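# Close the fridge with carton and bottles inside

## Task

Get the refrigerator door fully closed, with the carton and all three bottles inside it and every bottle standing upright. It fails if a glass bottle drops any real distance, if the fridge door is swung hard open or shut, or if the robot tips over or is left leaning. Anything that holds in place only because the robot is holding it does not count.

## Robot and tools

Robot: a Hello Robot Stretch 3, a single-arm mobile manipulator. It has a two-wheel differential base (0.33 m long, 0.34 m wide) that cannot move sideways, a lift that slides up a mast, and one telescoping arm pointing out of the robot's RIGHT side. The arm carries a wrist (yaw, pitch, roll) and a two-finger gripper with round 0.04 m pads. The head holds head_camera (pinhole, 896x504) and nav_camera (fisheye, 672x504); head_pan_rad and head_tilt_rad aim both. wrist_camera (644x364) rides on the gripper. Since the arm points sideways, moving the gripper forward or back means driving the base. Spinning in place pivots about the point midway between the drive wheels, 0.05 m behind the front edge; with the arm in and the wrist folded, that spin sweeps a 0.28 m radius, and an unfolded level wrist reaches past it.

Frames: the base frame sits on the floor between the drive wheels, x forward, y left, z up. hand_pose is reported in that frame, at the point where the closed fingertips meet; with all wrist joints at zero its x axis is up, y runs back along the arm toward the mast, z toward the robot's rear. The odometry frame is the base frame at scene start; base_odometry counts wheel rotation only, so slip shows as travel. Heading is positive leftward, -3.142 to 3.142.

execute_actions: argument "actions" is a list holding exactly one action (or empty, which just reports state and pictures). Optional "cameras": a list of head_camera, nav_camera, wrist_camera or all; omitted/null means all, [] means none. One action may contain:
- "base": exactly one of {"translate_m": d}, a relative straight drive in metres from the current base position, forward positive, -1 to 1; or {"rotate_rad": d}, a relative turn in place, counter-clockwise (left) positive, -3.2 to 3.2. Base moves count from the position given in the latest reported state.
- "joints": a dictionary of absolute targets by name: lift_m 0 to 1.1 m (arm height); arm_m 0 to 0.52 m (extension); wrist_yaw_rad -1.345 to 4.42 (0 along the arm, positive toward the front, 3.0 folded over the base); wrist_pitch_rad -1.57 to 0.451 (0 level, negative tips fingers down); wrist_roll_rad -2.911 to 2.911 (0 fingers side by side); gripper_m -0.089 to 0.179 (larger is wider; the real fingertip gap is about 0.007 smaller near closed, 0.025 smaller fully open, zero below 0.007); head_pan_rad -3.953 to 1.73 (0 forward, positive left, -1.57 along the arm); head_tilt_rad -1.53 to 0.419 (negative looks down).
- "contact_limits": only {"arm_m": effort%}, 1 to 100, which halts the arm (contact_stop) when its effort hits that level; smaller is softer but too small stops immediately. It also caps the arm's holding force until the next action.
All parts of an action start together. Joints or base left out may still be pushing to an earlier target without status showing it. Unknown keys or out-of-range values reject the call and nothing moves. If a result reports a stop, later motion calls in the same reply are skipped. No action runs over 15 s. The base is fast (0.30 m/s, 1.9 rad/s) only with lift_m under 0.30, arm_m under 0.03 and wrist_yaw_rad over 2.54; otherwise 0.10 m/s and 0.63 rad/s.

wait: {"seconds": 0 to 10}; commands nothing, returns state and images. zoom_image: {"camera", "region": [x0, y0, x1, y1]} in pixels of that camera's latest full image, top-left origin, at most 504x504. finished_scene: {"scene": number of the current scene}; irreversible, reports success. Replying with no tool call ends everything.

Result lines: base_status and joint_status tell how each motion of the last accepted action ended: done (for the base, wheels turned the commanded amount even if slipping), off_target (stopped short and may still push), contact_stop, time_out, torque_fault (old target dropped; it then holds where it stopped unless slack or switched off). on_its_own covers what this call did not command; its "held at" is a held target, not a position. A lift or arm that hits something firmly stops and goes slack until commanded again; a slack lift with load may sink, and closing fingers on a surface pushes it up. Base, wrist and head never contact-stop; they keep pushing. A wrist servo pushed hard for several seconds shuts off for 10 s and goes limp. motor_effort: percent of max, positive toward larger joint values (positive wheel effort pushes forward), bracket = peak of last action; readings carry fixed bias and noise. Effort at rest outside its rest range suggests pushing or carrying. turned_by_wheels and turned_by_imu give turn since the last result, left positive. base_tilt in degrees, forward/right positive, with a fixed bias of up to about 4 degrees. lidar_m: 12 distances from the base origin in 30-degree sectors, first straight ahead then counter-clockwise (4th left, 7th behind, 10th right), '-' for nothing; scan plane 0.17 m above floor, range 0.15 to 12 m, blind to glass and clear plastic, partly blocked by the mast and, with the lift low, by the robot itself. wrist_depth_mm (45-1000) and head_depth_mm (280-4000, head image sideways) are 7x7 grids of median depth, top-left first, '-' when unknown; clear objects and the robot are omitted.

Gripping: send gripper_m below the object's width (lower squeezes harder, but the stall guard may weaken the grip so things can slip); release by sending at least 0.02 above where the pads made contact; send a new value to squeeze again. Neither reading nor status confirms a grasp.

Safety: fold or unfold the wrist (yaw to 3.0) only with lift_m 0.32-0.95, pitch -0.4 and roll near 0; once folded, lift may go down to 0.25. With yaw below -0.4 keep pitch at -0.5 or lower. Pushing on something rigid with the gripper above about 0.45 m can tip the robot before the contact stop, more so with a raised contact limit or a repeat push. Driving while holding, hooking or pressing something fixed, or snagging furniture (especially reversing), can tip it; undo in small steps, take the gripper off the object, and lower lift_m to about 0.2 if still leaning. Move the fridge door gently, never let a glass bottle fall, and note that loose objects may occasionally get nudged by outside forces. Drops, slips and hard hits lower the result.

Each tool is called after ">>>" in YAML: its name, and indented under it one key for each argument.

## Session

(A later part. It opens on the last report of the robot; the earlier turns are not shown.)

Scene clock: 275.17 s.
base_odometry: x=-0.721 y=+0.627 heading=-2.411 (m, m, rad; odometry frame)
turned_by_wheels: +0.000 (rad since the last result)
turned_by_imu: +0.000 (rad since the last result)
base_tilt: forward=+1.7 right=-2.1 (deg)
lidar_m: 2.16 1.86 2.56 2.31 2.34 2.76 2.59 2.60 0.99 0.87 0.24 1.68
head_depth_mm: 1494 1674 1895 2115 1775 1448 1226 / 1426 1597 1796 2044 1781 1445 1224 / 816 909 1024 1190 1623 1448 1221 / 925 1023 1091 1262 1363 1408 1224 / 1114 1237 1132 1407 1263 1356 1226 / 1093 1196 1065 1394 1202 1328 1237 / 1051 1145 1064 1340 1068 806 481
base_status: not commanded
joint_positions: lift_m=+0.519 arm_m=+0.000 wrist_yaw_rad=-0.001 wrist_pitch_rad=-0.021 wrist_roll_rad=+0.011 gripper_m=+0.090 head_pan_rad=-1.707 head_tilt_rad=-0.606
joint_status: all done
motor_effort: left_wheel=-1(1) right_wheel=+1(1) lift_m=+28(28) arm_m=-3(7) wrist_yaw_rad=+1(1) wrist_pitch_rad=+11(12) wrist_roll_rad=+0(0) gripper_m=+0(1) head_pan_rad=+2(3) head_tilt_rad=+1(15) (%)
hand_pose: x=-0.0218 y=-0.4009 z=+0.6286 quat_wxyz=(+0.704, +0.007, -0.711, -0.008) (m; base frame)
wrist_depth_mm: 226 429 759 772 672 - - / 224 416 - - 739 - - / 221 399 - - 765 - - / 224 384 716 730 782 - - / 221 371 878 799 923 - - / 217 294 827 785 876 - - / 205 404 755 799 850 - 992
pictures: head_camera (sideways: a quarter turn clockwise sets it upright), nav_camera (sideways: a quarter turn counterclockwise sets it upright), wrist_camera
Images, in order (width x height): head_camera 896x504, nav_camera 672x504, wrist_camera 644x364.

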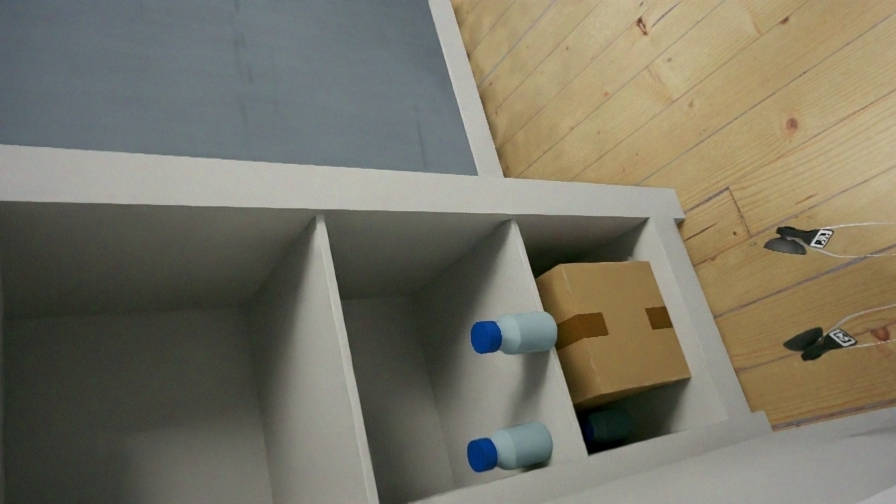

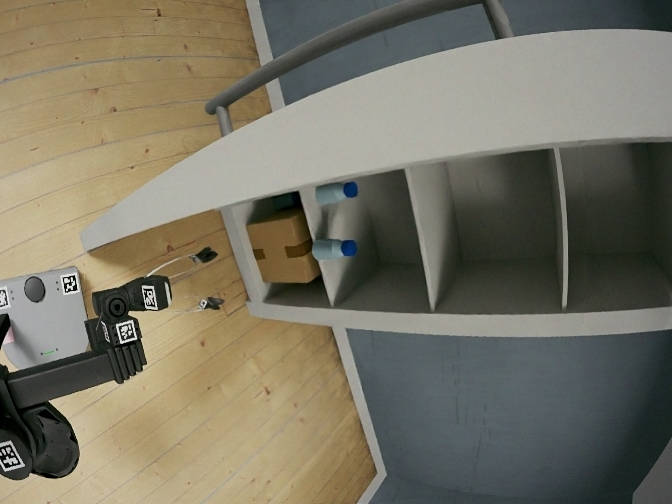

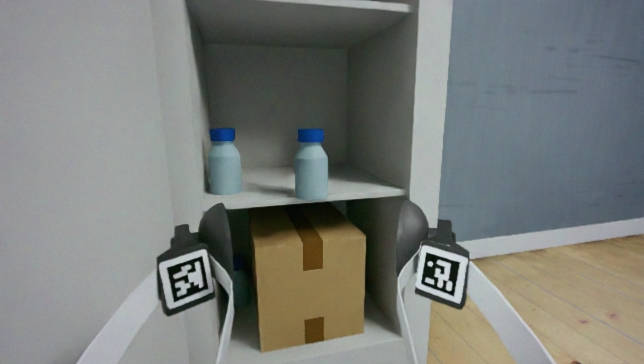

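>>> execute_actions:
  actions:
    - {"joints":{"gripper_m":0,"lift_m":0.47}}
  cameras: []

>>> execute_actions:
  actions:
    - {"joints":{"arm_m":0.44}}
  cameras: ["wrist_camera"]

Scene clock: 282.43 s.
base_odometry: x=-0.721 y=+0.627 heading=-2.411 (m, m, rad; odometry frame)
turned_by_wheels: +0.000 (rad since the last result)
turned_by_imu: +0.000 (rad since the last result)
base_tilt: forward=+1.7 right=-2.1 (deg)
lidar_m: 2.16 1.85 2.56 2.32 2.33 2.76 2.59 2.60 0.98 0.87 0.24 1.69
head_depth_mm: 1494 1680 1910 2121 1768 1444 1222 / 1429 1585 1792 2036 1777 1445 1222 / 817 913 1024 1192 1620 1450 1221 / 923 1021 1087 1260 1364 1414 1230 / 1113 1240 1129 1407 1262 1355 1229 / 1091 1197 1062 1397 1205 1332 1228 / 1051 1147 1064 1344 1075 805 480
base_status: not commanded
joint_positions: lift_m=+0.471 arm_m=+0.000 wrist_yaw_rad=-0.001 wrist_pitch_rad=-0.021 wrist_roll_rad=+0.011 gripper_m=+0.000 head_pan_rad=-1.707 head_tilt_rad=-0.606
joint_status: all done
motor_effort: left_wheel=-1(1) right_wheel=+1(1) lift_m=+12(29) arm_m=-3(3) wrist_yaw_rad=+0(1) wrist_pitch_rad=+11(11) wrist_roll_rad=+0(0) gripper_m=-1(84) head_pan_rad=+2(2) head_tilt_rad=+1(1) (%)
hand_pose: x=-0.0218 y=-0.4010 z=+0.5798 quat_wxyz=(+0.704, +0.007, -0.711, -0.008) (m; base frame)
wrist_depth_mm: 228 426 949 960 717 - - / 225 416 - - 739 - - / 220 399 774 - 757 - - / 224 393 713 927 778 - - / 221 373 845 - 863 - - / 216 362 660 787 870 - - / 212 348 741 787 839 929 947
pictures: none
No camera images: the call's "cameras" was empty. Leave "cameras" out to get every camera's image.

Scene clock: 286.87 s.
base_odometry: x=-0.721 y=+0.627 heading=-2.411 (m, m, rad; odometry frame)
turned_by_wheels: +0.000 (rad since the last result)
turned_by_imu: +0.000 (rad since the last result)
base_tilt: forward=+1.7 right=-2.0 (deg)
lidar_m: 2.15 1.85 2.56 2.32 2.34 2.76 2.60 2.60 0.98 0.87 0.23 1.69
head_depth_mm: 1496 1673 1909 2108 1776 1445 1223 / 1424 1586 1798 2027 1774 1448 1227 / 816 911 1025 1198 1623 1449 1235 / 922 1022 1092 1263 1342 1394 1224 / 1107 1239 1130 1405 1227 1351 1227 / 1088 1190 1065 1400 1206 1320 1232 / 1053 1143 1062 1350 1069 804 482
base_status: not commanded
joint_positions: lift_m=+0.471 arm_m=+0.440 wrist_yaw_rad=-0.001 wrist_pitch_rad=-0.021 wrist_roll_rad=+0.011 gripper_m=+0.000 head_pan_rad=-1.707 head_tilt_rad=-0.606
joint_status: all done
motor_effort: left_wheel=-1(1) right_wheel=+1(1) lift_m=+12(12) arm_m=+3(2) wrist_yaw_rad=+1(0) wrist_pitch_rad=+11(11) wrist_roll_rad=+0(0) gripper_m=-4(2) head_pan_rad=+2(2) head_tilt_rad=+2(2) (%)
hand_pose: x=-0.0218 y=-0.8403 z=+0.5798 quat_wxyz=(+0.704, +0.007, -0.711, -0.008) (m; base frame)
wrist_depth_mm: 332 538 565 613 495 332 256 / 304 546 582 617 509 336 267 / 253 573 614 209 521 339 274 / 250 460 599 205 490 347 286 / 260 290 340 - 335 315 296 / 239 239 254 408 445 354 312 / 262 481 351 353 357 360 333
pictures: wrist_camera
Images, in order (width x height): wrist_camera 644x364.

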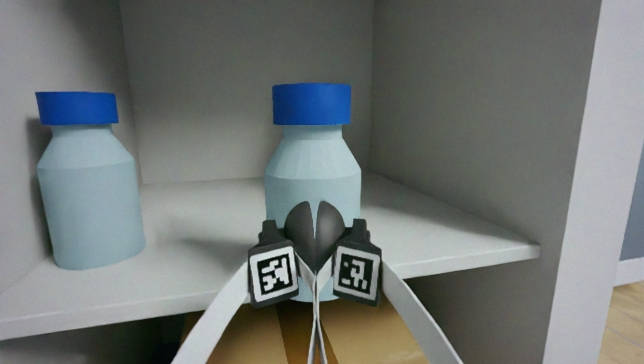

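>>> execute_actions:
  actions:
    - {"joints":{"lift_m":0.482,"arm_m":0.48},"contact_limits":{"arm_m":12}}
  cameras: ["wrist_camera"]

>>> execute_actions:
  actions:
    - {"joints":{"arm_m":0.52},"contact_limits":{"arm_m":12}}
  cameras: ["wrist_camera"]

>>> execute_actions:
  actions:
    - {"joints":{"arm_m":0}}

Scene clock: 292.03 s.
base_odometry: x=-0.721 y=+0.627 heading=-2.411 (m, m, rad; odometry frame)
turned_by_wheels: +0.000 (rad since the last result)
turned_by_imu: +0.000 (rad since the last result)
base_tilt: forward=+1.8 right=-2.1 (deg)
lidar_m: 2.16 1.85 2.56 2.32 2.33 2.76 2.60 2.60 0.98 0.87 0.23 1.69
head_depth_mm: 1492 1677 1905 2116 1768 1440 1222 / 1427 1589 1794 2031 1773 1438 1226 / 816 911 1021 1190 1620 1451 1252 / 921 1021 1089 1262 1336 1387 1223 / 1113 1236 1129 1404 1248 1357 1228 / 1092 1193 1063 1402 1205 1324 1233 / 1050 1146 1064 1343 1070 804 481
base_status: not commanded
joint_positions: lift_m=+0.481 arm_m=+0.480 wrist_yaw_rad=-0.001 wrist_pitch_rad=-0.021 wrist_roll_rad=+0.011 gripper_m=+0.000 head_pan_rad=-1.707 head_tilt_rad=-0.606
joint_status: all done
motor_effort: left_wheel=-1(1) right_wheel=+1(1) lift_m=+27(28) arm_m=+4(6) wrist_yaw_rad=+0(1) wrist_pitch_rad=+10(11) wrist_roll_rad=+1(0) gripper_m=-2(2) head_pan_rad=+2(2) head_tilt_rad=+2(2) (%)
contact_limits: arm_m 12 (drawing in: default 20, maximum 33; extending or still: default 28, maximum 45)
hand_pose: x=-0.0218 y=-0.8803 z=+0.5909 quat_wxyz=(+0.704, +0.007, -0.711, -0.008) (m; base frame)
wrist_depth_mm: 347 509 540 583 483 321 241 / 344 511 560 605 493 323 244 / 219 530 579 184 497 328 245 / 219 519 571 189 498 334 247 / 221 343 372 - 367 322 254 / 226 256 259 195 257 271 263 / 199 200 209 216 359 348 276
pictures: wrist_camera
Images, in order (width x height): wrist_camera 644x364.

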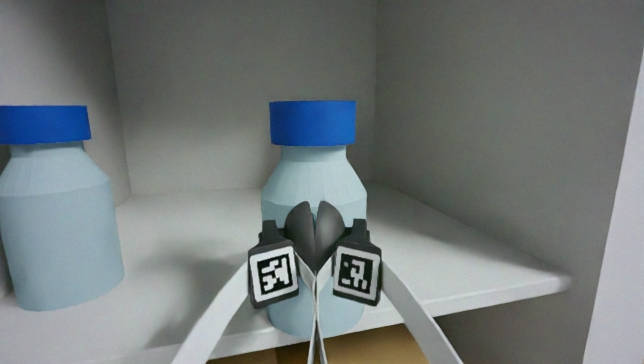

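Scene clock: 293.37 s.
base_odometry: x=-0.721 y=+0.627 heading=-2.411 (m, m, rad; odometry frame)
turned_by_wheels: +0.000 (rad since the last result)
turned_by_imu: +0.000 (rad since the last result)
base_tilt: forward=+1.8 right=-2.0 (deg)
lidar_m: 2.16 1.85 2.55 2.32 2.33 2.77 2.60 2.61 0.98 0.87 0.23 1.69
head_depth_mm: 1501 1683 1900 2109 1767 1449 1220 / 1425 1589 1799 2045 1771 1451 1225 / 816 909 1024 1196 1620 1452 1252 / 921 1022 1091 1262 1334 1405 1229 / 1112 1234 1130 1403 1239 1352 1230 / 1094 1196 1062 1394 1203 1324 1225 / 1048 1144 1068 1344 1071 808 481
base_status: not commanded
joint_positions: lift_m=+0.481 arm_m=+0.518 wrist_yaw_rad=-0.001 wrist_pitch_rad=-0.020 wrist_roll_rad=+0.011 gripper_m=+0.000 head_pan_rad=-1.707 head_tilt_rad=-0.606
joint_status: all done
joint sent to its limit — the command would take arm_m past its upper limit, so that joint was sent only as far as its limit.
motor_effort: left_wheel=-1(1) right_wheel=+0(1) lift_m=+27(27) arm_m=+4(5) wrist_yaw_rad=+0(1) wrist_pitch_rad=+10(10) wrist_roll_rad=+0(0) gripper_m=-1(2) head_pan_rad=+2(2) head_tilt_rad=+2(1) (%)
contact_limits: arm_m 12 (drawing in: default 20, maximum 33; extending or still: default 28, maximum 45)
hand_pose: x=-0.0218 y=-0.9183 z=+0.5909 quat_wxyz=(+0.704, +0.007, -0.711, -0.008) (m; base frame)
wrist_depth_mm: 364 469 507 548 469 313 232 / 361 488 518 562 476 313 235 / 352 504 548 183 480 318 237 / 212 510 545 189 495 325 239 / 208 373 367 - 368 314 242 / 205 259 260 195 257 257 235 / 200 199 199 197 199 217 238
pictures: wrist_camera
Images, in order (width x height): wrist_camera 644x364.

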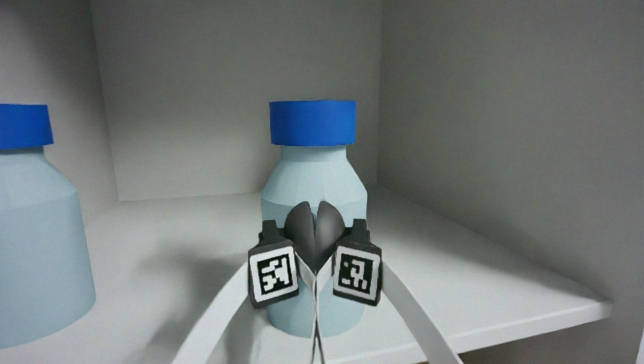

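Scene clock: 298.37 s.
base_odometry: x=-0.721 y=+0.627 heading=-2.411 (m, m, rad; odometry frame)
turned_by_wheels: +0.000 (rad since the last result)
turned_by_imu: +0.000 (rad since the last result)
base_tilt: forward=+1.7 right=-2.0 (deg)
lidar_m: 2.16 1.85 2.56 2.31 2.33 2.77 2.60 2.60 0.98 0.87 0.24 1.69
head_depth_mm: 1499 1680 1904 2118 1763 1450 1221 / 1429 1584 1793 2055 1772 1451 1224 / 818 909 1024 1195 1625 1445 1228 / 924 1021 1089 1260 1363 1419 1226 / 1114 1233 1133 1409 1257 1353 1226 / 1095 1198 1062 1397 1203 1324 1224 / 1052 1146 1066 1344 1071 805 480
base_status: not commanded
joint_positions: lift_m=+0.481 arm_m=+0.000 wrist_yaw_rad=-0.001 wrist_pitch_rad=-0.020 wrist_roll_rad=+0.011 gripper_m=+0.000 head_pan_rad=-1.707 head_tilt_rad=-0.606
joint_status: all done
motor_effort: left_wheel=-1(1) right_wheel=+1(1) lift_m=+28(28) arm_m=-3(3) wrist_yaw_rad=+0(1) wrist_pitch_rad=+10(10) wrist_roll_rad=+0(0) gripper_m=-2(3) head_pan_rad=+2(2) head_tilt_rad=+2(1) (%)
hand_pose: x=-0.0218 y=-0.4010 z=+0.5909 quat_wxyz=(+0.704, +0.007, -0.711, -0.008) (m; base frame)
wrist_depth_mm: 229 428 893 898 743 - - / 223 418 - - 748 - - / 220 401 810 - 762 - - / 223 386 698 937 789 - - / 219 378 858 - 847 - - / 216 361 665 790 885 - - / 212 351 734 789 828 960 947
pictures: head_camera (sideways: a quarter turn clockwise sets it upright), nav_camera (sideways: a quarter turn counterclockwise sets it upright), wrist_camera
Images, in order (width x height): head_camera 896x504, nav_camera 672x504, wrist_camera 644x364.

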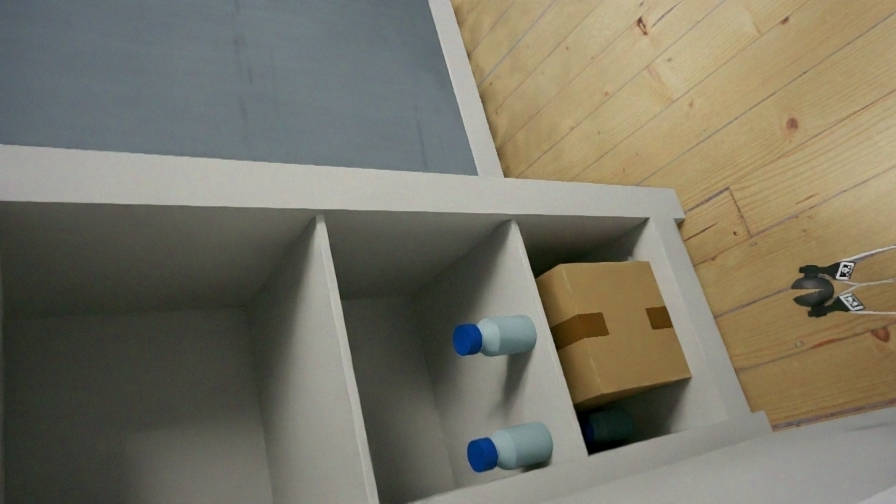

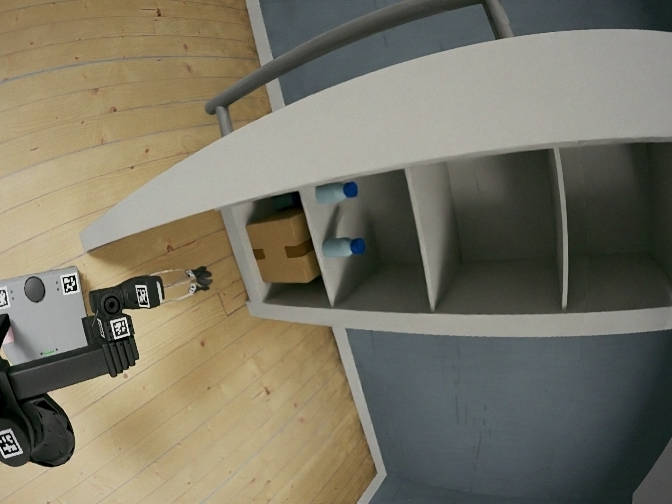

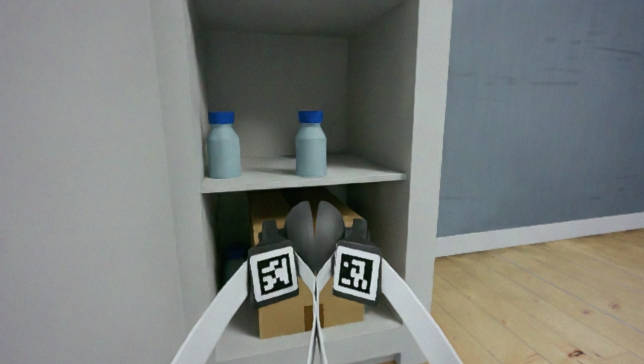

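>>> execute_actions:
  actions:
    - {"base":{"translate_m":-0.3},"joints":{"lift_m":0.6,"wrist_pitch_rad":-0.4}}
  cameras: []

>>> execute_actions:
  actions:
    - {"base":{"rotate_rad":0.6},"joints":{"wrist_yaw_rad":1.57}}
  cameras: ["nav_camera"]

>>> execute_actions:
  actions:
    - {"base":{"translate_m":0.45}}
  cameras: ["nav_camera"]

Scene clock: 314.83 s.
base_odometry: x=-0.497 y=+0.827 heading=-2.411 (m, m, rad; odometry frame)
turned_by_wheels: +0.000 (rad since the last result)
turned_by_imu: +0.001 (rad since the last result)
base_tilt: forward=+1.7 right=-2.0 (deg)
lidar_m: 2.45 2.10 2.54 2.27 2.27 2.61 2.31 2.31 1.69 0.95 0.63 0.45
head_depth_mm: 1561 1753 1993 2196 1766 1441 1224 / 1492 1661 1872 2110 1771 1449 1222 / 1429 1578 1765 2023 1778 1447 1225 / 1368 1503 1681 1900 1781 1452 1259 / 1303 1437 1590 1762 1631 1412 1245 / 790 853 952 1149 1283 1379 1225 / 869 1152 1140 1396 1209 1308 1233
base_status: done
joint_positions: lift_m=+0.599 arm_m=+0.000 wrist_yaw_rad=-0.001 wrist_pitch_rad=-0.415 wrist_roll_rad=+0.011 gripper_m=+0.000 head_pan_rad=-1.707 head_tilt_rad=-0.606
joint_status: all done
motor_effort: left_wheel=-1(5) right_wheel=+1(2) lift_m=+28(30) arm_m=-3(3) wrist_yaw_rad=+0(1) wrist_pitch_rad=+7(8) wrist_roll_rad=+0(0) gripper_m=-3(2) head_pan_rad=+2(2) head_tilt_rad=+2(2) (%)
hand_pose: x=-0.0219 y=-0.3700 z=+0.6128 quat_wxyz=(+0.688, +0.145, -0.695, -0.147) (m; base frame)
wrist_depth_mm: 625 925 963 - - - - / 639 704 786 - - - - / 641 834 845 - - - - / 687 814 893 - - - - / 663 861 913 - - - - / 624 893 850 835 885 872 882 / 622 764 756 760 752 753 749
pictures: none
No camera images: the call's "cameras" was empty. Leave "cameras" out to get every camera's image.

Scene clock: 316.73 s.
base_odometry: x=-0.497 y=+0.827 heading=-1.811 (m, m, rad; odometry frame)
turned_by_wheels: +0.600 (rad since the last result)
turned_by_imu: +0.587 (rad since the last result)
base_tilt: forward=+1.7 right=-1.9 (deg)
lidar_m: 2.10 2.46 2.27 2.29 2.52 2.31 2.33 1.64 0.95 0.56 0.45 2.45
head_depth_mm: 1090 1164 978 1051 1197 1409 1223 / 1121 1231 1122 1393 1319 1377 1221 / 1132 1253 1204 1398 1311 1399 1225 / 1145 1260 1207 1342 1463 1409 1223 / 876 924 1018 1127 1235 1348 1224 / 755 786 819 857 897 943 996 / 601 619 640 661 687 715 743
base_status: done
joint_positions: lift_m=+0.599 arm_m=+0.000 wrist_yaw_rad=+1.566 wrist_pitch_rad=-0.415 wrist_roll_rad=+0.011 gripper_m=+0.000 head_pan_rad=-1.707 head_tilt_rad=-0.606
joint_status: all done
motor_effort: left_wheel=-1(6) right_wheel=+2(4) lift_m=+28(27) arm_m=-3(3) wrist_yaw_rad=+3(4) wrist_pitch_rad=+8(8) wrist_roll_rad=+0(1) gripper_m=-3(3) head_pan_rad=+2(2) head_tilt_rad=+2(1) (%)
hand_pose: x=+0.2034 y=-0.1464 z=+0.6128 quat_wxyz=(+0.591, +0.593, -0.390, +0.382) (m; base frame)
wrist_depth_mm: - - - - - - - / - - - - - - - / - - - - - - - / - - - - - - - / - - - - - - - / 888 895 870 825 880 891 857 / 746 756 752 745 740 767 295
pictures: nav_camera (sideways: a quarter turn counterclockwise sets it upright)
Images, in order (width x height): nav_camera 672x504.

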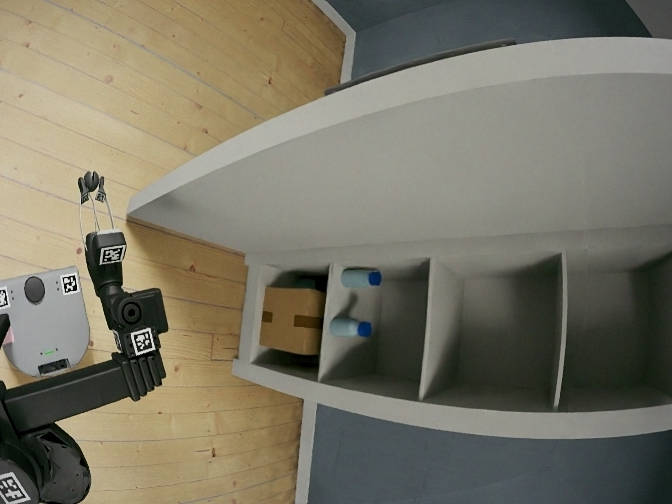

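Scene clock: 322.43 s.
base_odometry: x=-0.604 y=+0.390 heading=-1.811 (m, m, rad; odometry frame)
turned_by_wheels: +0.000 (rad since the last result)
turned_by_imu: -0.002 (rad since the last result)
base_tilt: forward=+1.8 right=-2.1 (deg)
lidar_m: 1.65 2.28 2.08 2.12 2.61 2.72 2.73 1.24 0.46 1.66 2.06 2.04
head_depth_mm: 353 384 426 491 1390 1446 1222 / 1308 933 617 513 571 658 879 / 1362 1496 1634 1878 1773 1417 1173 / 1409 1552 1741 1963 1795 1450 1225 / 1435 1583 1780 2009 1792 1456 1226 / 1455 1607 1806 2064 1783 1449 1229 / 1491 1656 1851 2075 1792 1466 1234
base_status: done
joint_positions: lift_m=+0.599 arm_m=+0.000 wrist_yaw_rad=+1.566 wrist_pitch_rad=-0.415 wrist_roll_rad=+0.011 gripper_m=+0.000 head_pan_rad=-1.707 head_tilt_rad=-0.606
joint_status: not commanded
motor_effort: left_wheel=-1(4) right_wheel=+2(3) lift_m=+28(28) arm_m=-3(3) wrist_yaw_rad=+3(3) wrist_pitch_rad=+8(8) wrist_roll_rad=+0(0) gripper_m=-2(1) head_pan_rad=+2(2) head_tilt_rad=+3(1) (%)
hand_pose: x=+0.2034 y=-0.1464 z=+0.6128 quat_wxyz=(+0.591, +0.593, -0.390, +0.382) (m; base frame)
wrist_depth_mm: - - - - - - - / - - - - - - - / - - - - - - - / - - - - - - - / - - - - - - - / 858 843 870 839 891 858 901 / 740 744 763 752 762 752 774
pictures: nav_camera (sideways: a quarter turn counterclockwise sets it upright)
Images, in order (width x height): nav_camera 672x504.

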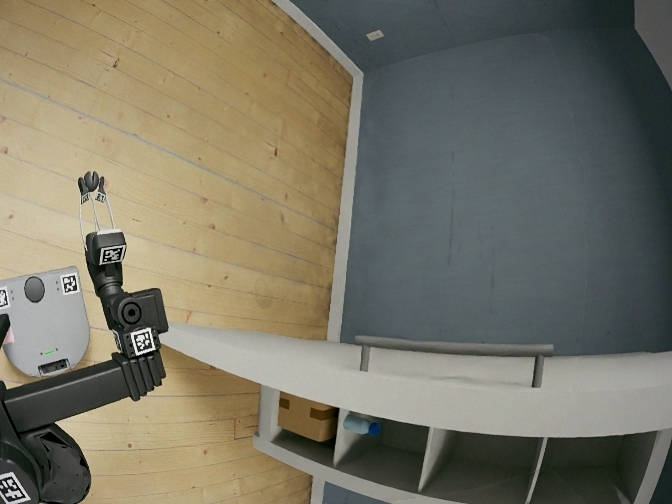

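>>> execute_actions:
  actions:
    - {"base":{"translate_m":0.2}}
  cameras: []

>>> execute_actions:
  actions:
    - {"joints":{"wrist_yaw_rad":0.0,"arm_m":0.05}}
  cameras: ["nav_camera"]

>>> execute_actions:
  actions:
    - {"base":{"translate_m":-0.2}}
  cameras: ["nav_camera"]

Scene clock: 330.77 s.
base_odometry: x=-0.652 y=+0.196 heading=-1.811 (m, m, rad; odometry frame)
turned_by_wheels: +0.000 (rad since the last result)
turned_by_imu: -0.001 (rad since the last result)
base_tilt: forward=+1.8 right=-2.0 (deg)
lidar_m: 1.46 2.13 2.00 2.05 2.54 2.90 2.93 0.58 0.57 1.75 2.02 1.85
head_depth_mm: 1397 1509 1519 1206 1105 1018 970 / 1421 1560 1731 1961 1779 1443 1223 / 1442 1595 1774 2004 1780 1455 1225 / 1480 1620 1817 2043 1779 1449 1224 / 1495 1647 1859 2052 1792 1455 1228 / 1522 1678 1888 2122 1788 1458 1232 / 1547 1730 1915 2151 1786 1456 1230
base_status: done
joint_positions: lift_m=+0.599 arm_m=+0.000 wrist_yaw_rad=+1.567 wrist_pitch_rad=-0.415 wrist_roll_rad=+0.011 gripper_m=+0.000 head_pan_rad=-1.707 head_tilt_rad=-0.606
joint_status: not commanded
motor_effort: left_wheel=-1(4) right_wheel=+1(5) lift_m=+28(27) arm_m=-3(3) wrist_yaw_rad=+3(2) wrist_pitch_rad=+8(8) wrist_roll_rad=+1(1) gripper_m=-2(3) head_pan_rad=+3(2) head_tilt_rad=+2(2) (%)
hand_pose: x=+0.2034 y=-0.1464 z=+0.6128 quat_wxyz=(+0.591, +0.593, -0.390, +0.382) (m; base frame)
wrist_depth_mm: - - - - - - - / - - - - - - - / - - - - - - - / - - - - - - - / - - - - - - - / 863 871 884 824 892 878 893 / 764 758 756 757 754 742 749
pictures: none
No camera images: the call's "cameras" was empty. Leave "cameras" out to get every camera's image.

Scene clock: 332.57 s.
base_odometry: x=-0.652 y=+0.196 heading=-1.811 (m, m, rad; odometry frame)
turned_by_wheels: +0.000 (rad since the last result)
turned_by_imu: +0.000 (rad since the last result)
base_tilt: forward=+1.6 right=-2.1 (deg)
lidar_m: 1.46 2.14 2.00 2.05 2.53 2.91 2.93 0.58 0.57 1.74 2.03 1.85
head_depth_mm: 1398 1510 1520 1209 1104 1018 970 / 1431 1566 1736 1959 1771 1442 1223 / 1441 1592 1775 2017 1789 1450 1225 / 1468 1617 1809 2048 1775 1451 1246 / 1498 1649 1852 2055 1791 1455 1227 / 1526 1693 1898 2113 1789 1459 1226 / 1556 1716 1929 2144 1798 1461 1231
base_status: not commanded
joint_positions: lift_m=+0.599 arm_m=+0.050 wrist_yaw_rad=+0.004 wrist_pitch_rad=-0.415 wrist_roll_rad=+0.011 gripper_m=+0.000 head_pan_rad=-1.707 head_tilt_rad=-0.606
joint_status: all done
motor_effort: left_wheel=-1(1) right_wheel=+1(1) lift_m=+27(28) arm_m=+3(1) wrist_yaw_rad=-3(4) wrist_pitch_rad=+8(8) wrist_roll_rad=+0(0) gripper_m=-2(2) head_pan_rad=+2(2) head_tilt_rad=+2(2) (%)
hand_pose: x=-0.0207 y=-0.4194 z=+0.6128 quat_wxyz=(+0.689, +0.146, -0.695, -0.146) (m; base frame)
wrist_depth_mm: - - - - - - 723 / - - - - - - 615 / - - - - - - 581 / - - - - - - 536 / - - - - - 993 510 / 862 901 897 825 876 838 485 / 750 763 750 765 759 725 461
pictures: nav_camera (sideways: a quarter turn counterclockwise sets it upright)
Images, in order (width x height): nav_camera 672x504.

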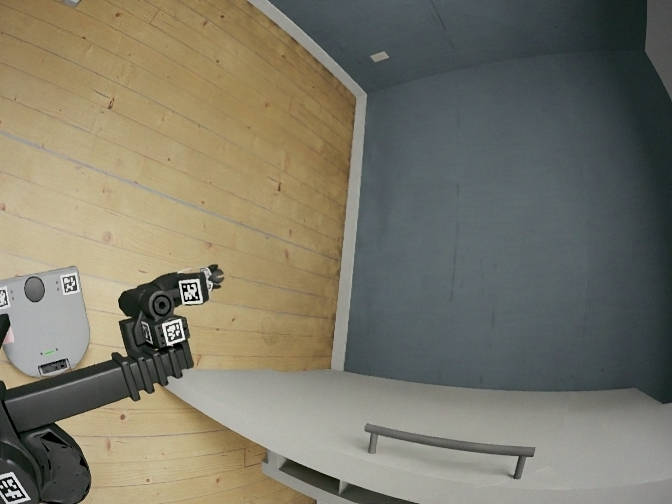

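Scene clock: 335.63 s.
base_odometry: x=-0.604 y=+0.390 heading=-1.811 (m, m, rad; odometry frame)
turned_by_wheels: +0.000 (rad since the last result)
turned_by_imu: +0.001 (rad since the last result)
base_tilt: forward=+1.7 right=-2.0 (deg)
lidar_m: 1.65 2.28 2.08 2.11 2.62 2.72 2.74 1.24 0.46 1.67 2.06 2.04
head_depth_mm: 353 384 426 490 1394 1440 1228 / 1310 930 617 513 570 658 1146 / 1363 1488 1635 1873 1776 1409 1183 / 1409 1558 1742 1964 1780 1452 1258 / 1434 1587 1774 2020 1786 1458 1225 / 1458 1615 1812 2047 1788 1462 1228 / 1486 1653 1852 2070 1795 1460 1235
base_status: done
joint_positions: lift_m=+0.599 arm_m=+0.050 wrist_yaw_rad=+0.003 wrist_pitch_rad=-0.415 wrist_roll_rad=+0.011 gripper_m=+0.000 head_pan_rad=-1.707 head_tilt_rad=-0.606
joint_status: not commanded
motor_effort: left_wheel=-1(5) right_wheel=+1(1) lift_m=+27(27) arm_m=+3(3) wrist_yaw_rad=-3(3) wrist_pitch_rad=+8(8) wrist_roll_rad=+0(0) gripper_m=-3(3) head_pan_rad=+2(2) head_tilt_rad=+2(2) (%)
hand_pose: x=-0.0208 y=-0.4194 z=+0.6128 quat_wxyz=(+0.689, +0.146, -0.695, -0.146) (m; base frame)
wrist_depth_mm: - - - - - 628 244 / - - - - - 525 228 / - - - - - 457 214 / - - - - - 408 202 / - - - - - 363 192 / 882 873 877 832 829 328 195 / 746 763 743 759 733 302 215
pictures: nav_camera (sideways: a quarter turn counterclockwise sets it upright)
Images, in order (width x height): nav_camera 672x504.

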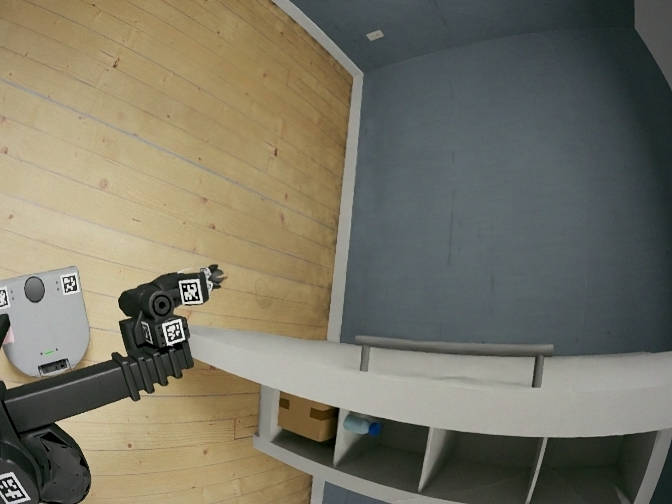

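>>> execute_actions:
  actions:
    - {"base":{"translate_m":0.05},"joints":{"arm_m":0.15}}
  cameras: []

>>> execute_actions:
  actions:
    - {"base":{"translate_m":-0.25}}
  cameras: ["nav_camera"]

Scene clock: 340.80 s.
base_odometry: x=-0.616 y=+0.341 heading=-1.811 (m, m, rad; odometry frame)
turned_by_wheels: +0.000 (rad since the last result)
turned_by_imu: +0.000 (rad since the last result)
base_tilt: forward=+1.7 right=-2.0 (deg)
lidar_m: 1.61 2.25 2.06 2.10 2.59 2.77 2.79 1.27 0.48 1.69 2.09 1.99
head_depth_mm: 584 542 484 511 570 723 1216 / 1353 1395 836 740 908 763 837 / 1396 1546 1718 1943 1778 1451 - / 1424 1572 1758 1994 1774 1489 - / 1448 1601 1797 2045 1784 1492 1200 / 1476 1622 1830 2059 1787 1456 1234 / 1501 1673 1870 2119 1798 1460 1231
base_status: done
joint_positions: lift_m=+0.599 arm_m=+0.150 wrist_yaw_rad=+0.003 wrist_pitch_rad=-0.415 wrist_roll_rad=+0.011 gripper_m=+0.000 head_pan_rad=-1.707 head_tilt_rad=-0.606
joint_status: all done
motor_effort: left_wheel=-1(3) right_wheel=+1(6) lift_m=+28(27) arm_m=+3(7) wrist_yaw_rad=-3(3) wrist_pitch_rad=+8(8) wrist_roll_rad=+0(0) gripper_m=-3(2) head_pan_rad=+2(3) head_tilt_rad=+3(2) (%)
hand_pose: x=-0.0209 y=-0.5194 z=+0.6128 quat_wxyz=(+0.689, +0.146, -0.695, -0.146) (m; base frame)
wrist_depth_mm: - - - - - - 421 / - - - - - - 397 / - - - - - 937 370 / - - - - - 703 353 / - - - - - 638 334 / 872 891 875 830 874 572 316 / 746 762 755 763 762 527 299
pictures: none
No camera images: the call's "cameras" was empty. Leave "cameras" out to get every camera's image.

Scene clock: 344.40 s.
base_odometry: x=-0.557 y=+0.584 heading=-1.811 (m, m, rad; odometry frame)
turned_by_wheels: +0.000 (rad since the last result)
turned_by_imu: +0.001 (rad since the last result)
base_tilt: forward=+1.8 right=-2.0 (deg)
lidar_m: 1.86 2.36 2.16 2.19 2.71 2.54 2.55 1.12 0.41 0.73 1.97 2.22
head_depth_mm: 311 340 381 436 1321 1409 1222 / 368 392 410 447 506 588 960 / 491 481 501 542 647 767 - / 1306 1446 1604 1807 1674 1452 - / 1366 1510 1699 1924 1775 1496 1195 / 1396 1545 1739 1962 1782 1456 1228 / 1423 1566 1766 2033 1793 1458 1233
base_status: done
joint_positions: lift_m=+0.600 arm_m=+0.150 wrist_yaw_rad=+0.003 wrist_pitch_rad=-0.420 wrist_roll_rad=+0.011 gripper_m=+0.000 head_pan_rad=-1.707 head_tilt_rad=-0.606
joint_status: not commanded
motor_effort: left_wheel=-1(5) right_wheel=+1(17) lift_m=+28(28) arm_m=+3(3) wrist_yaw_rad=-2(19) wrist_pitch_rad=+10(11) wrist_roll_rad=+0(1) gripper_m=-2(4) head_pan_rad=+2(2) head_tilt_rad=+1(1) (%)
hand_pose: x=-0.0208 y=-0.5188 z=+0.6118 quat_wxyz=(+0.688, +0.148, -0.695, -0.147) (m; base frame)
wrist_depth_mm: - - - - - 268 177 / - - - - 570 267 174 / - - - - 557 267 174 / - - - - 550 266 173 / - - - - 547 264 172 / 859 866 884 817 468 263 172 / 750 756 741 755 627 259 172
pictures: nav_camera (sideways: a quarter turn counterclockwise sets it upright)
Images, in order (width x height): nav_camera 672x504.

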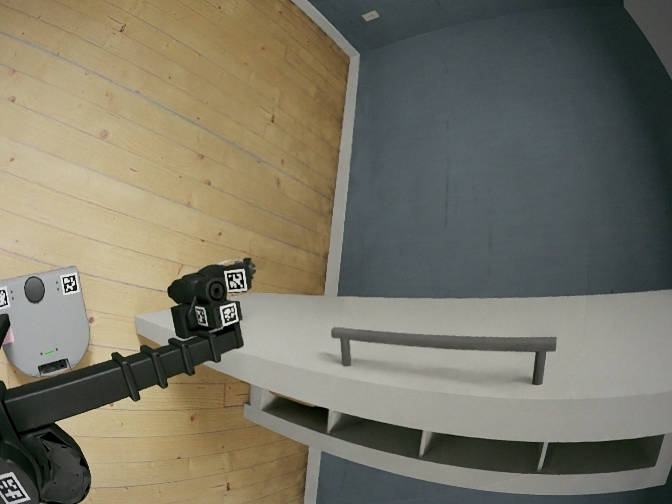

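>>> execute_actions:
  actions:
    - {"base":{"translate_m":-0.12}}
  cameras: ["nav_camera"]

>>> wait:
  seconds: 4

Scene clock: 349.80 s.
base_odometry: x=-0.528 y=+0.701 heading=-1.811 (m, m, rad; odometry frame)
turned_by_wheels: +0.000 (rad since the last result)
turned_by_imu: +0.000 (rad since the last result)
base_tilt: forward=+1.8 right=-2.1 (deg)
lidar_m: 1.97 2.41 2.21 2.24 2.65 2.42 2.45 1.69 0.39 0.50 1.92 2.33
head_depth_mm: 306 342 978 1311 1331 1381 1220 / 305 334 371 424 497 640 1224 / 358 391 434 476 516 605 - / 454 359 528 593 799 958 - / 738 872 1592 1845 1730 1496 1206 / 1352 1497 1677 1926 1793 1458 1234 / 1379 1520 1732 1974 1796 1461 1224
base_status: done
joint_positions: lift_m=+0.600 arm_m=+0.150 wrist_yaw_rad=+0.003 wrist_pitch_rad=-0.420 wrist_roll_rad=+0.011 gripper_m=+0.000 head_pan_rad=-1.707 head_tilt_rad=-0.606
joint_status: not commanded
motor_effort: left_wheel=-1(5) right_wheel=+1(3) lift_m=+27(27) arm_m=+3(3) wrist_yaw_rad=-3(3) wrist_pitch_rad=+10(10) wrist_roll_rad=+0(0) gripper_m=-1(3) head_pan_rad=+2(2) head_tilt_rad=+2(1) (%)
hand_pose: x=-0.0208 y=-0.5188 z=+0.6118 quat_wxyz=(+0.688, +0.148, -0.695, -0.147) (m; base frame)
wrist_depth_mm: - - - - 267 158 111 / - - - - 276 160 113 / - - - - 284 162 114 / - - - - 288 165 115 / - - - - 295 168 117 / 854 891 852 804 273 171 118 / 760 743 759 749 357 173 119
pictures: nav_camera (sideways: a quarter turn counterclockwise sets it upright)
Images, in order (width x height): nav_camera 672x504.

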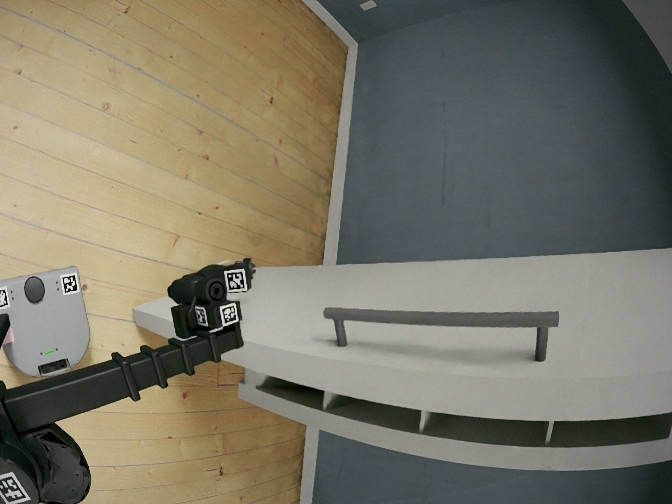

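Scene clock: 353.80 s.
base_odometry: x=-0.528 y=+0.701 heading=-1.811 (m, m, rad; odometry frame)
turned_by_wheels: +0.000 (rad since the last result)
turned_by_imu: +0.000 (rad since the last result)
base_tilt: forward=+1.7 right=-2.0 (deg)
lidar_m: 1.98 2.40 2.22 2.23 2.65 2.42 2.44 1.68 0.39 0.49 1.92 2.33
head_depth_mm: 306 342 978 1308 1327 1384 1222 / 305 334 371 424 497 641 1223 / 358 391 434 477 515 604 - / 455 359 527 592 800 956 - / 738 873 1589 1848 1729 1495 1202 / 1349 1501 1687 1920 1785 1456 1227 / 1379 1527 1724 1979 1799 1458 1235
base_status: done
joint_positions: lift_m=+0.600 arm_m=+0.150 wrist_yaw_rad=+0.003 wrist_pitch_rad=-0.420 wrist_roll_rad=+0.011 gripper_m=+0.000 head_pan_rad=-1.707 head_tilt_rad=-0.606
joint_status: not commanded
motor_effort: left_wheel=-1(5) right_wheel=+1(3) lift_m=+27(27) arm_m=+3(3) wrist_yaw_rad=-2(3) wrist_pitch_rad=+10(10) wrist_roll_rad=+0(0) gripper_m=-2(3) head_pan_rad=+2(2) head_tilt_rad=+2(1) (%)
hand_pose: x=-0.0208 y=-0.5188 z=+0.6118 quat_wxyz=(+0.688, +0.148, -0.695, -0.147) (m; base frame)
wrist_depth_mm: - - - - 266 158 112 / - - - - 276 161 113 / - - - - 281 163 114 / - - - - 289 166 116 / - - - - 296 168 117 / 861 862 880 814 272 170 118 / 740 751 744 750 359 173 119
wait: 4.00 s; at rest by 0.27 s
pictures: head_camera (sideways: a quarter turn clockwise sets it upright), nav_camera (sideways: a quarter turn counterclockwise sets it upright), wrist_camera
Images, in order (width x height): head_camera 896x504, nav_camera 672x504, wrist_camera 644x364.

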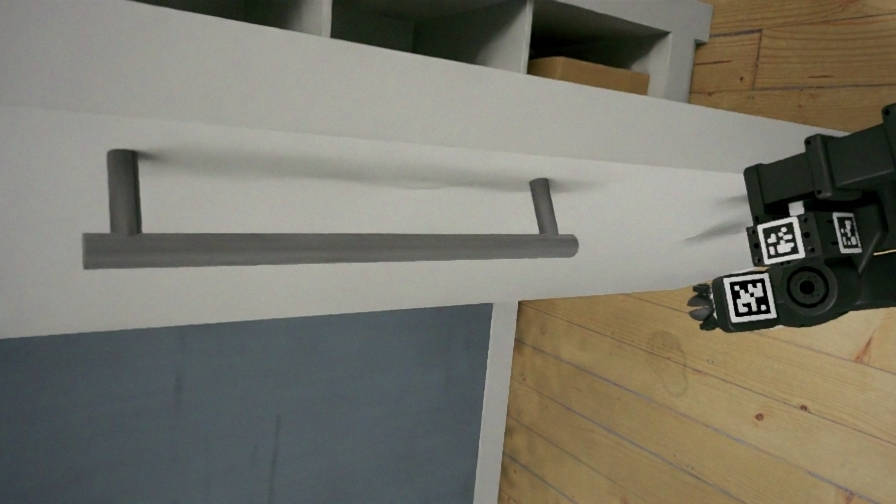

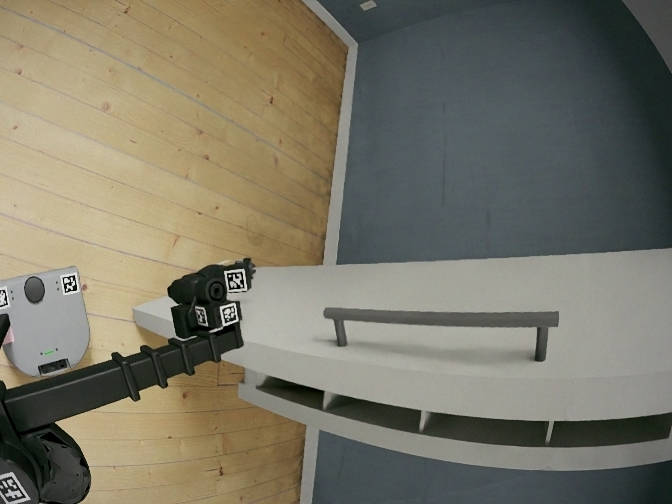

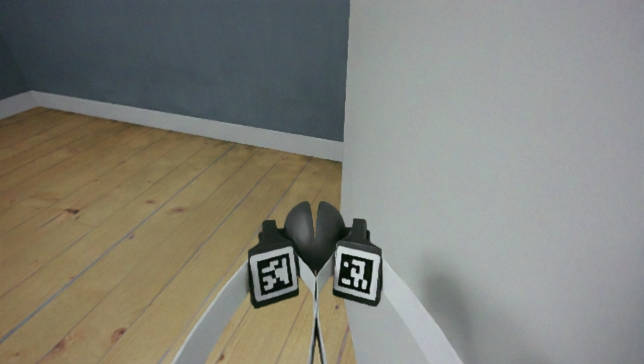

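Not yet self-closing; keep going.

>>> execute_actions:
  actions:
    - {"base":{"translate_m":-0.15}}
  cameras: ["nav_camera"]

>>> wait:
  seconds: 3

Scene clock: 359.07 s.
base_odometry: x=-0.492 y=+0.846 heading=-1.811 (m, m, rad; odometry frame)
turned_by_wheels: +0.000 (rad since the last result)
turned_by_imu: +0.000 (rad since the last result)
base_tilt: forward=+1.8 right=-1.9 (deg)
lidar_m: 2.13 2.47 2.27 2.29 2.50 2.29 2.30 1.63 0.50 0.60 1.85 2.47
head_depth_mm: 393 425 469 539 1208 1404 1222 / 419 442 481 545 633 734 1057 / 471 516 569 638 725 828 - / 522 579 648 736 857 994 - / 588 658 752 872 1044 1299 1203 / 667 764 890 1757 1733 1457 1230 / 1310 1478 1659 1899 1787 1460 1237
base_status: done
joint_positions: lift_m=+0.600 arm_m=+0.150 wrist_yaw_rad=+0.003 wrist_pitch_rad=-0.419 wrist_roll_rad=+0.011 gripper_m=+0.000 head_pan_rad=-1.707 head_tilt_rad=-0.606
joint_status: not commanded
motor_effort: left_wheel=-1(7) right_wheel=+1(16) lift_m=+27(28) arm_m=+3(3) wrist_yaw_rad=-3(22) wrist_pitch_rad=+9(11) wrist_roll_rad=+1(1) gripper_m=-2(4) head_pan_rad=+2(3) head_tilt_rad=+2(2) (%)
hand_pose: x=-0.0208 y=-0.5190 z=+0.6120 quat_wxyz=(+0.688, +0.147, -0.695, -0.147) (m; base frame)
wrist_depth_mm: - - - 353 249 191 156 / - - - 387 267 202 163 / - - - 431 284 212 168 / - - - 470 305 224 176 / - - - - 324 235 184 / 873 869 850 657 325 250 192 / 743 757 760 701 420 264 201
pictures: nav_camera (sideways: a quarter turn counterclockwise sets it upright)
Images, in order (width x height): nav_camera 672x504.

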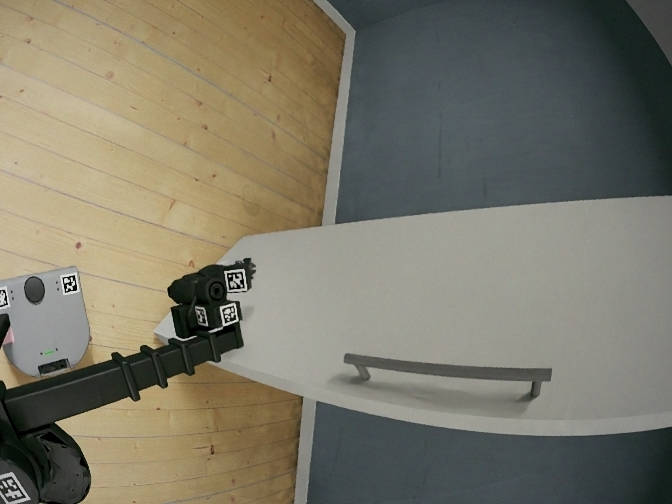

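Scene clock: 362.07 s.
base_odometry: x=-0.492 y=+0.846 heading=-1.811 (m, m, rad; odometry frame)
turned_by_wheels: +0.000 (rad since the last result)
turned_by_imu: +0.000 (rad since the last result)
base_tilt: forward=+1.6 right=-2.1 (deg)
lidar_m: 2.12 2.47 2.28 2.29 2.50 2.28 2.30 1.62 0.86 0.86 1.85 2.47
head_depth_mm: 679 747 831 933 1092 1383 1220 / 690 759 846 951 1092 1278 1236 / 702 775 863 980 1122 1305 - / 714 788 881 1002 1156 1346 - / 726 805 900 1025 1186 1363 1201 / 741 821 950 1810 1791 1452 1229 / 1333 1474 1656 1891 1790 1457 1230
base_status: done
joint_positions: lift_m=+0.600 arm_m=+0.150 wrist_yaw_rad=+0.003 wrist_pitch_rad=-0.419 wrist_roll_rad=+0.011 gripper_m=+0.000 head_pan_rad=-1.707 head_tilt_rad=-0.606
joint_status: not commanded
motor_effort: left_wheel=-1(7) right_wheel=+1(16) lift_m=+27(28) arm_m=+3(3) wrist_yaw_rad=-2(22) wrist_pitch_rad=+9(11) wrist_roll_rad=+0(1) gripper_m=-2(4) head_pan_rad=+2(3) head_tilt_rad=+2(2) (%)
hand_pose: x=-0.0208 y=-0.5190 z=+0.6120 quat_wxyz=(+0.688, +0.147, -0.695, -0.147) (m; base frame)
wrist_depth_mm: - - - 467 426 390 363 / - - - 510 460 423 387 / - - - 560 504 452 426 / - - - 625 560 497 451 / - - - - 618 544 504 / 866 877 893 834 674 604 571 / 745 753 752 744 749 695 727
wait: 3.00 s; at rest by 0.27 s
pictures: head_camera (sideways: a quarter turn clockwise sets it upright), nav_camera (sideways: a quarter turn counterclockwise sets it upright), wrist_camera
Images, in order (width x height): head_camera 896x504, nav_camera 672x504, wrist_camera 644x364.

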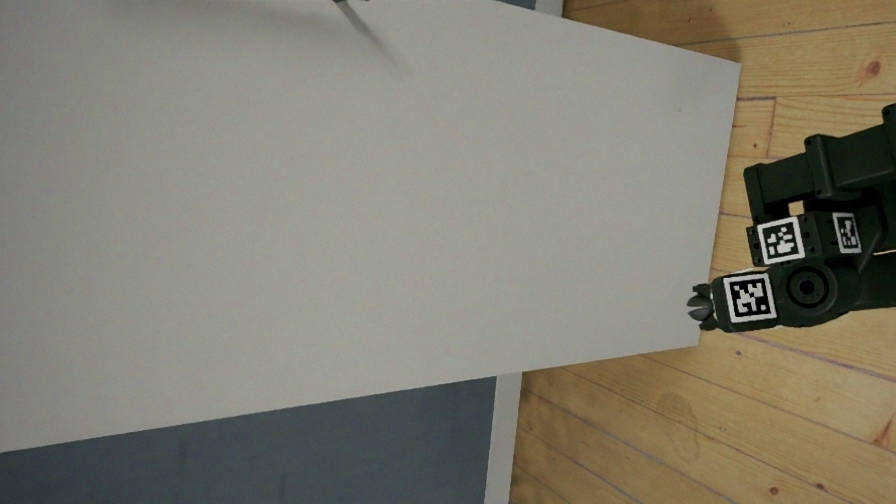

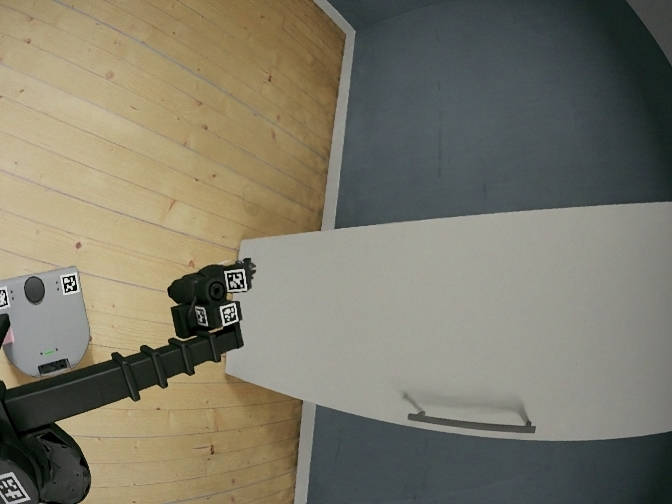

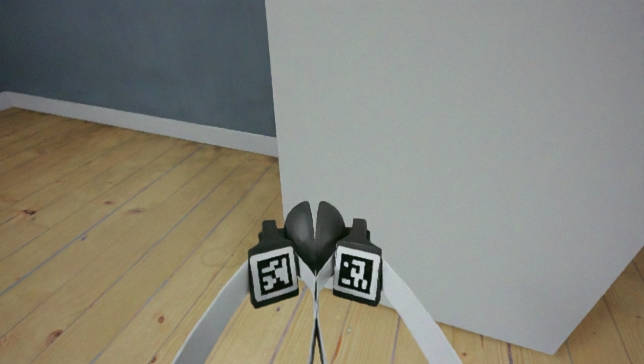

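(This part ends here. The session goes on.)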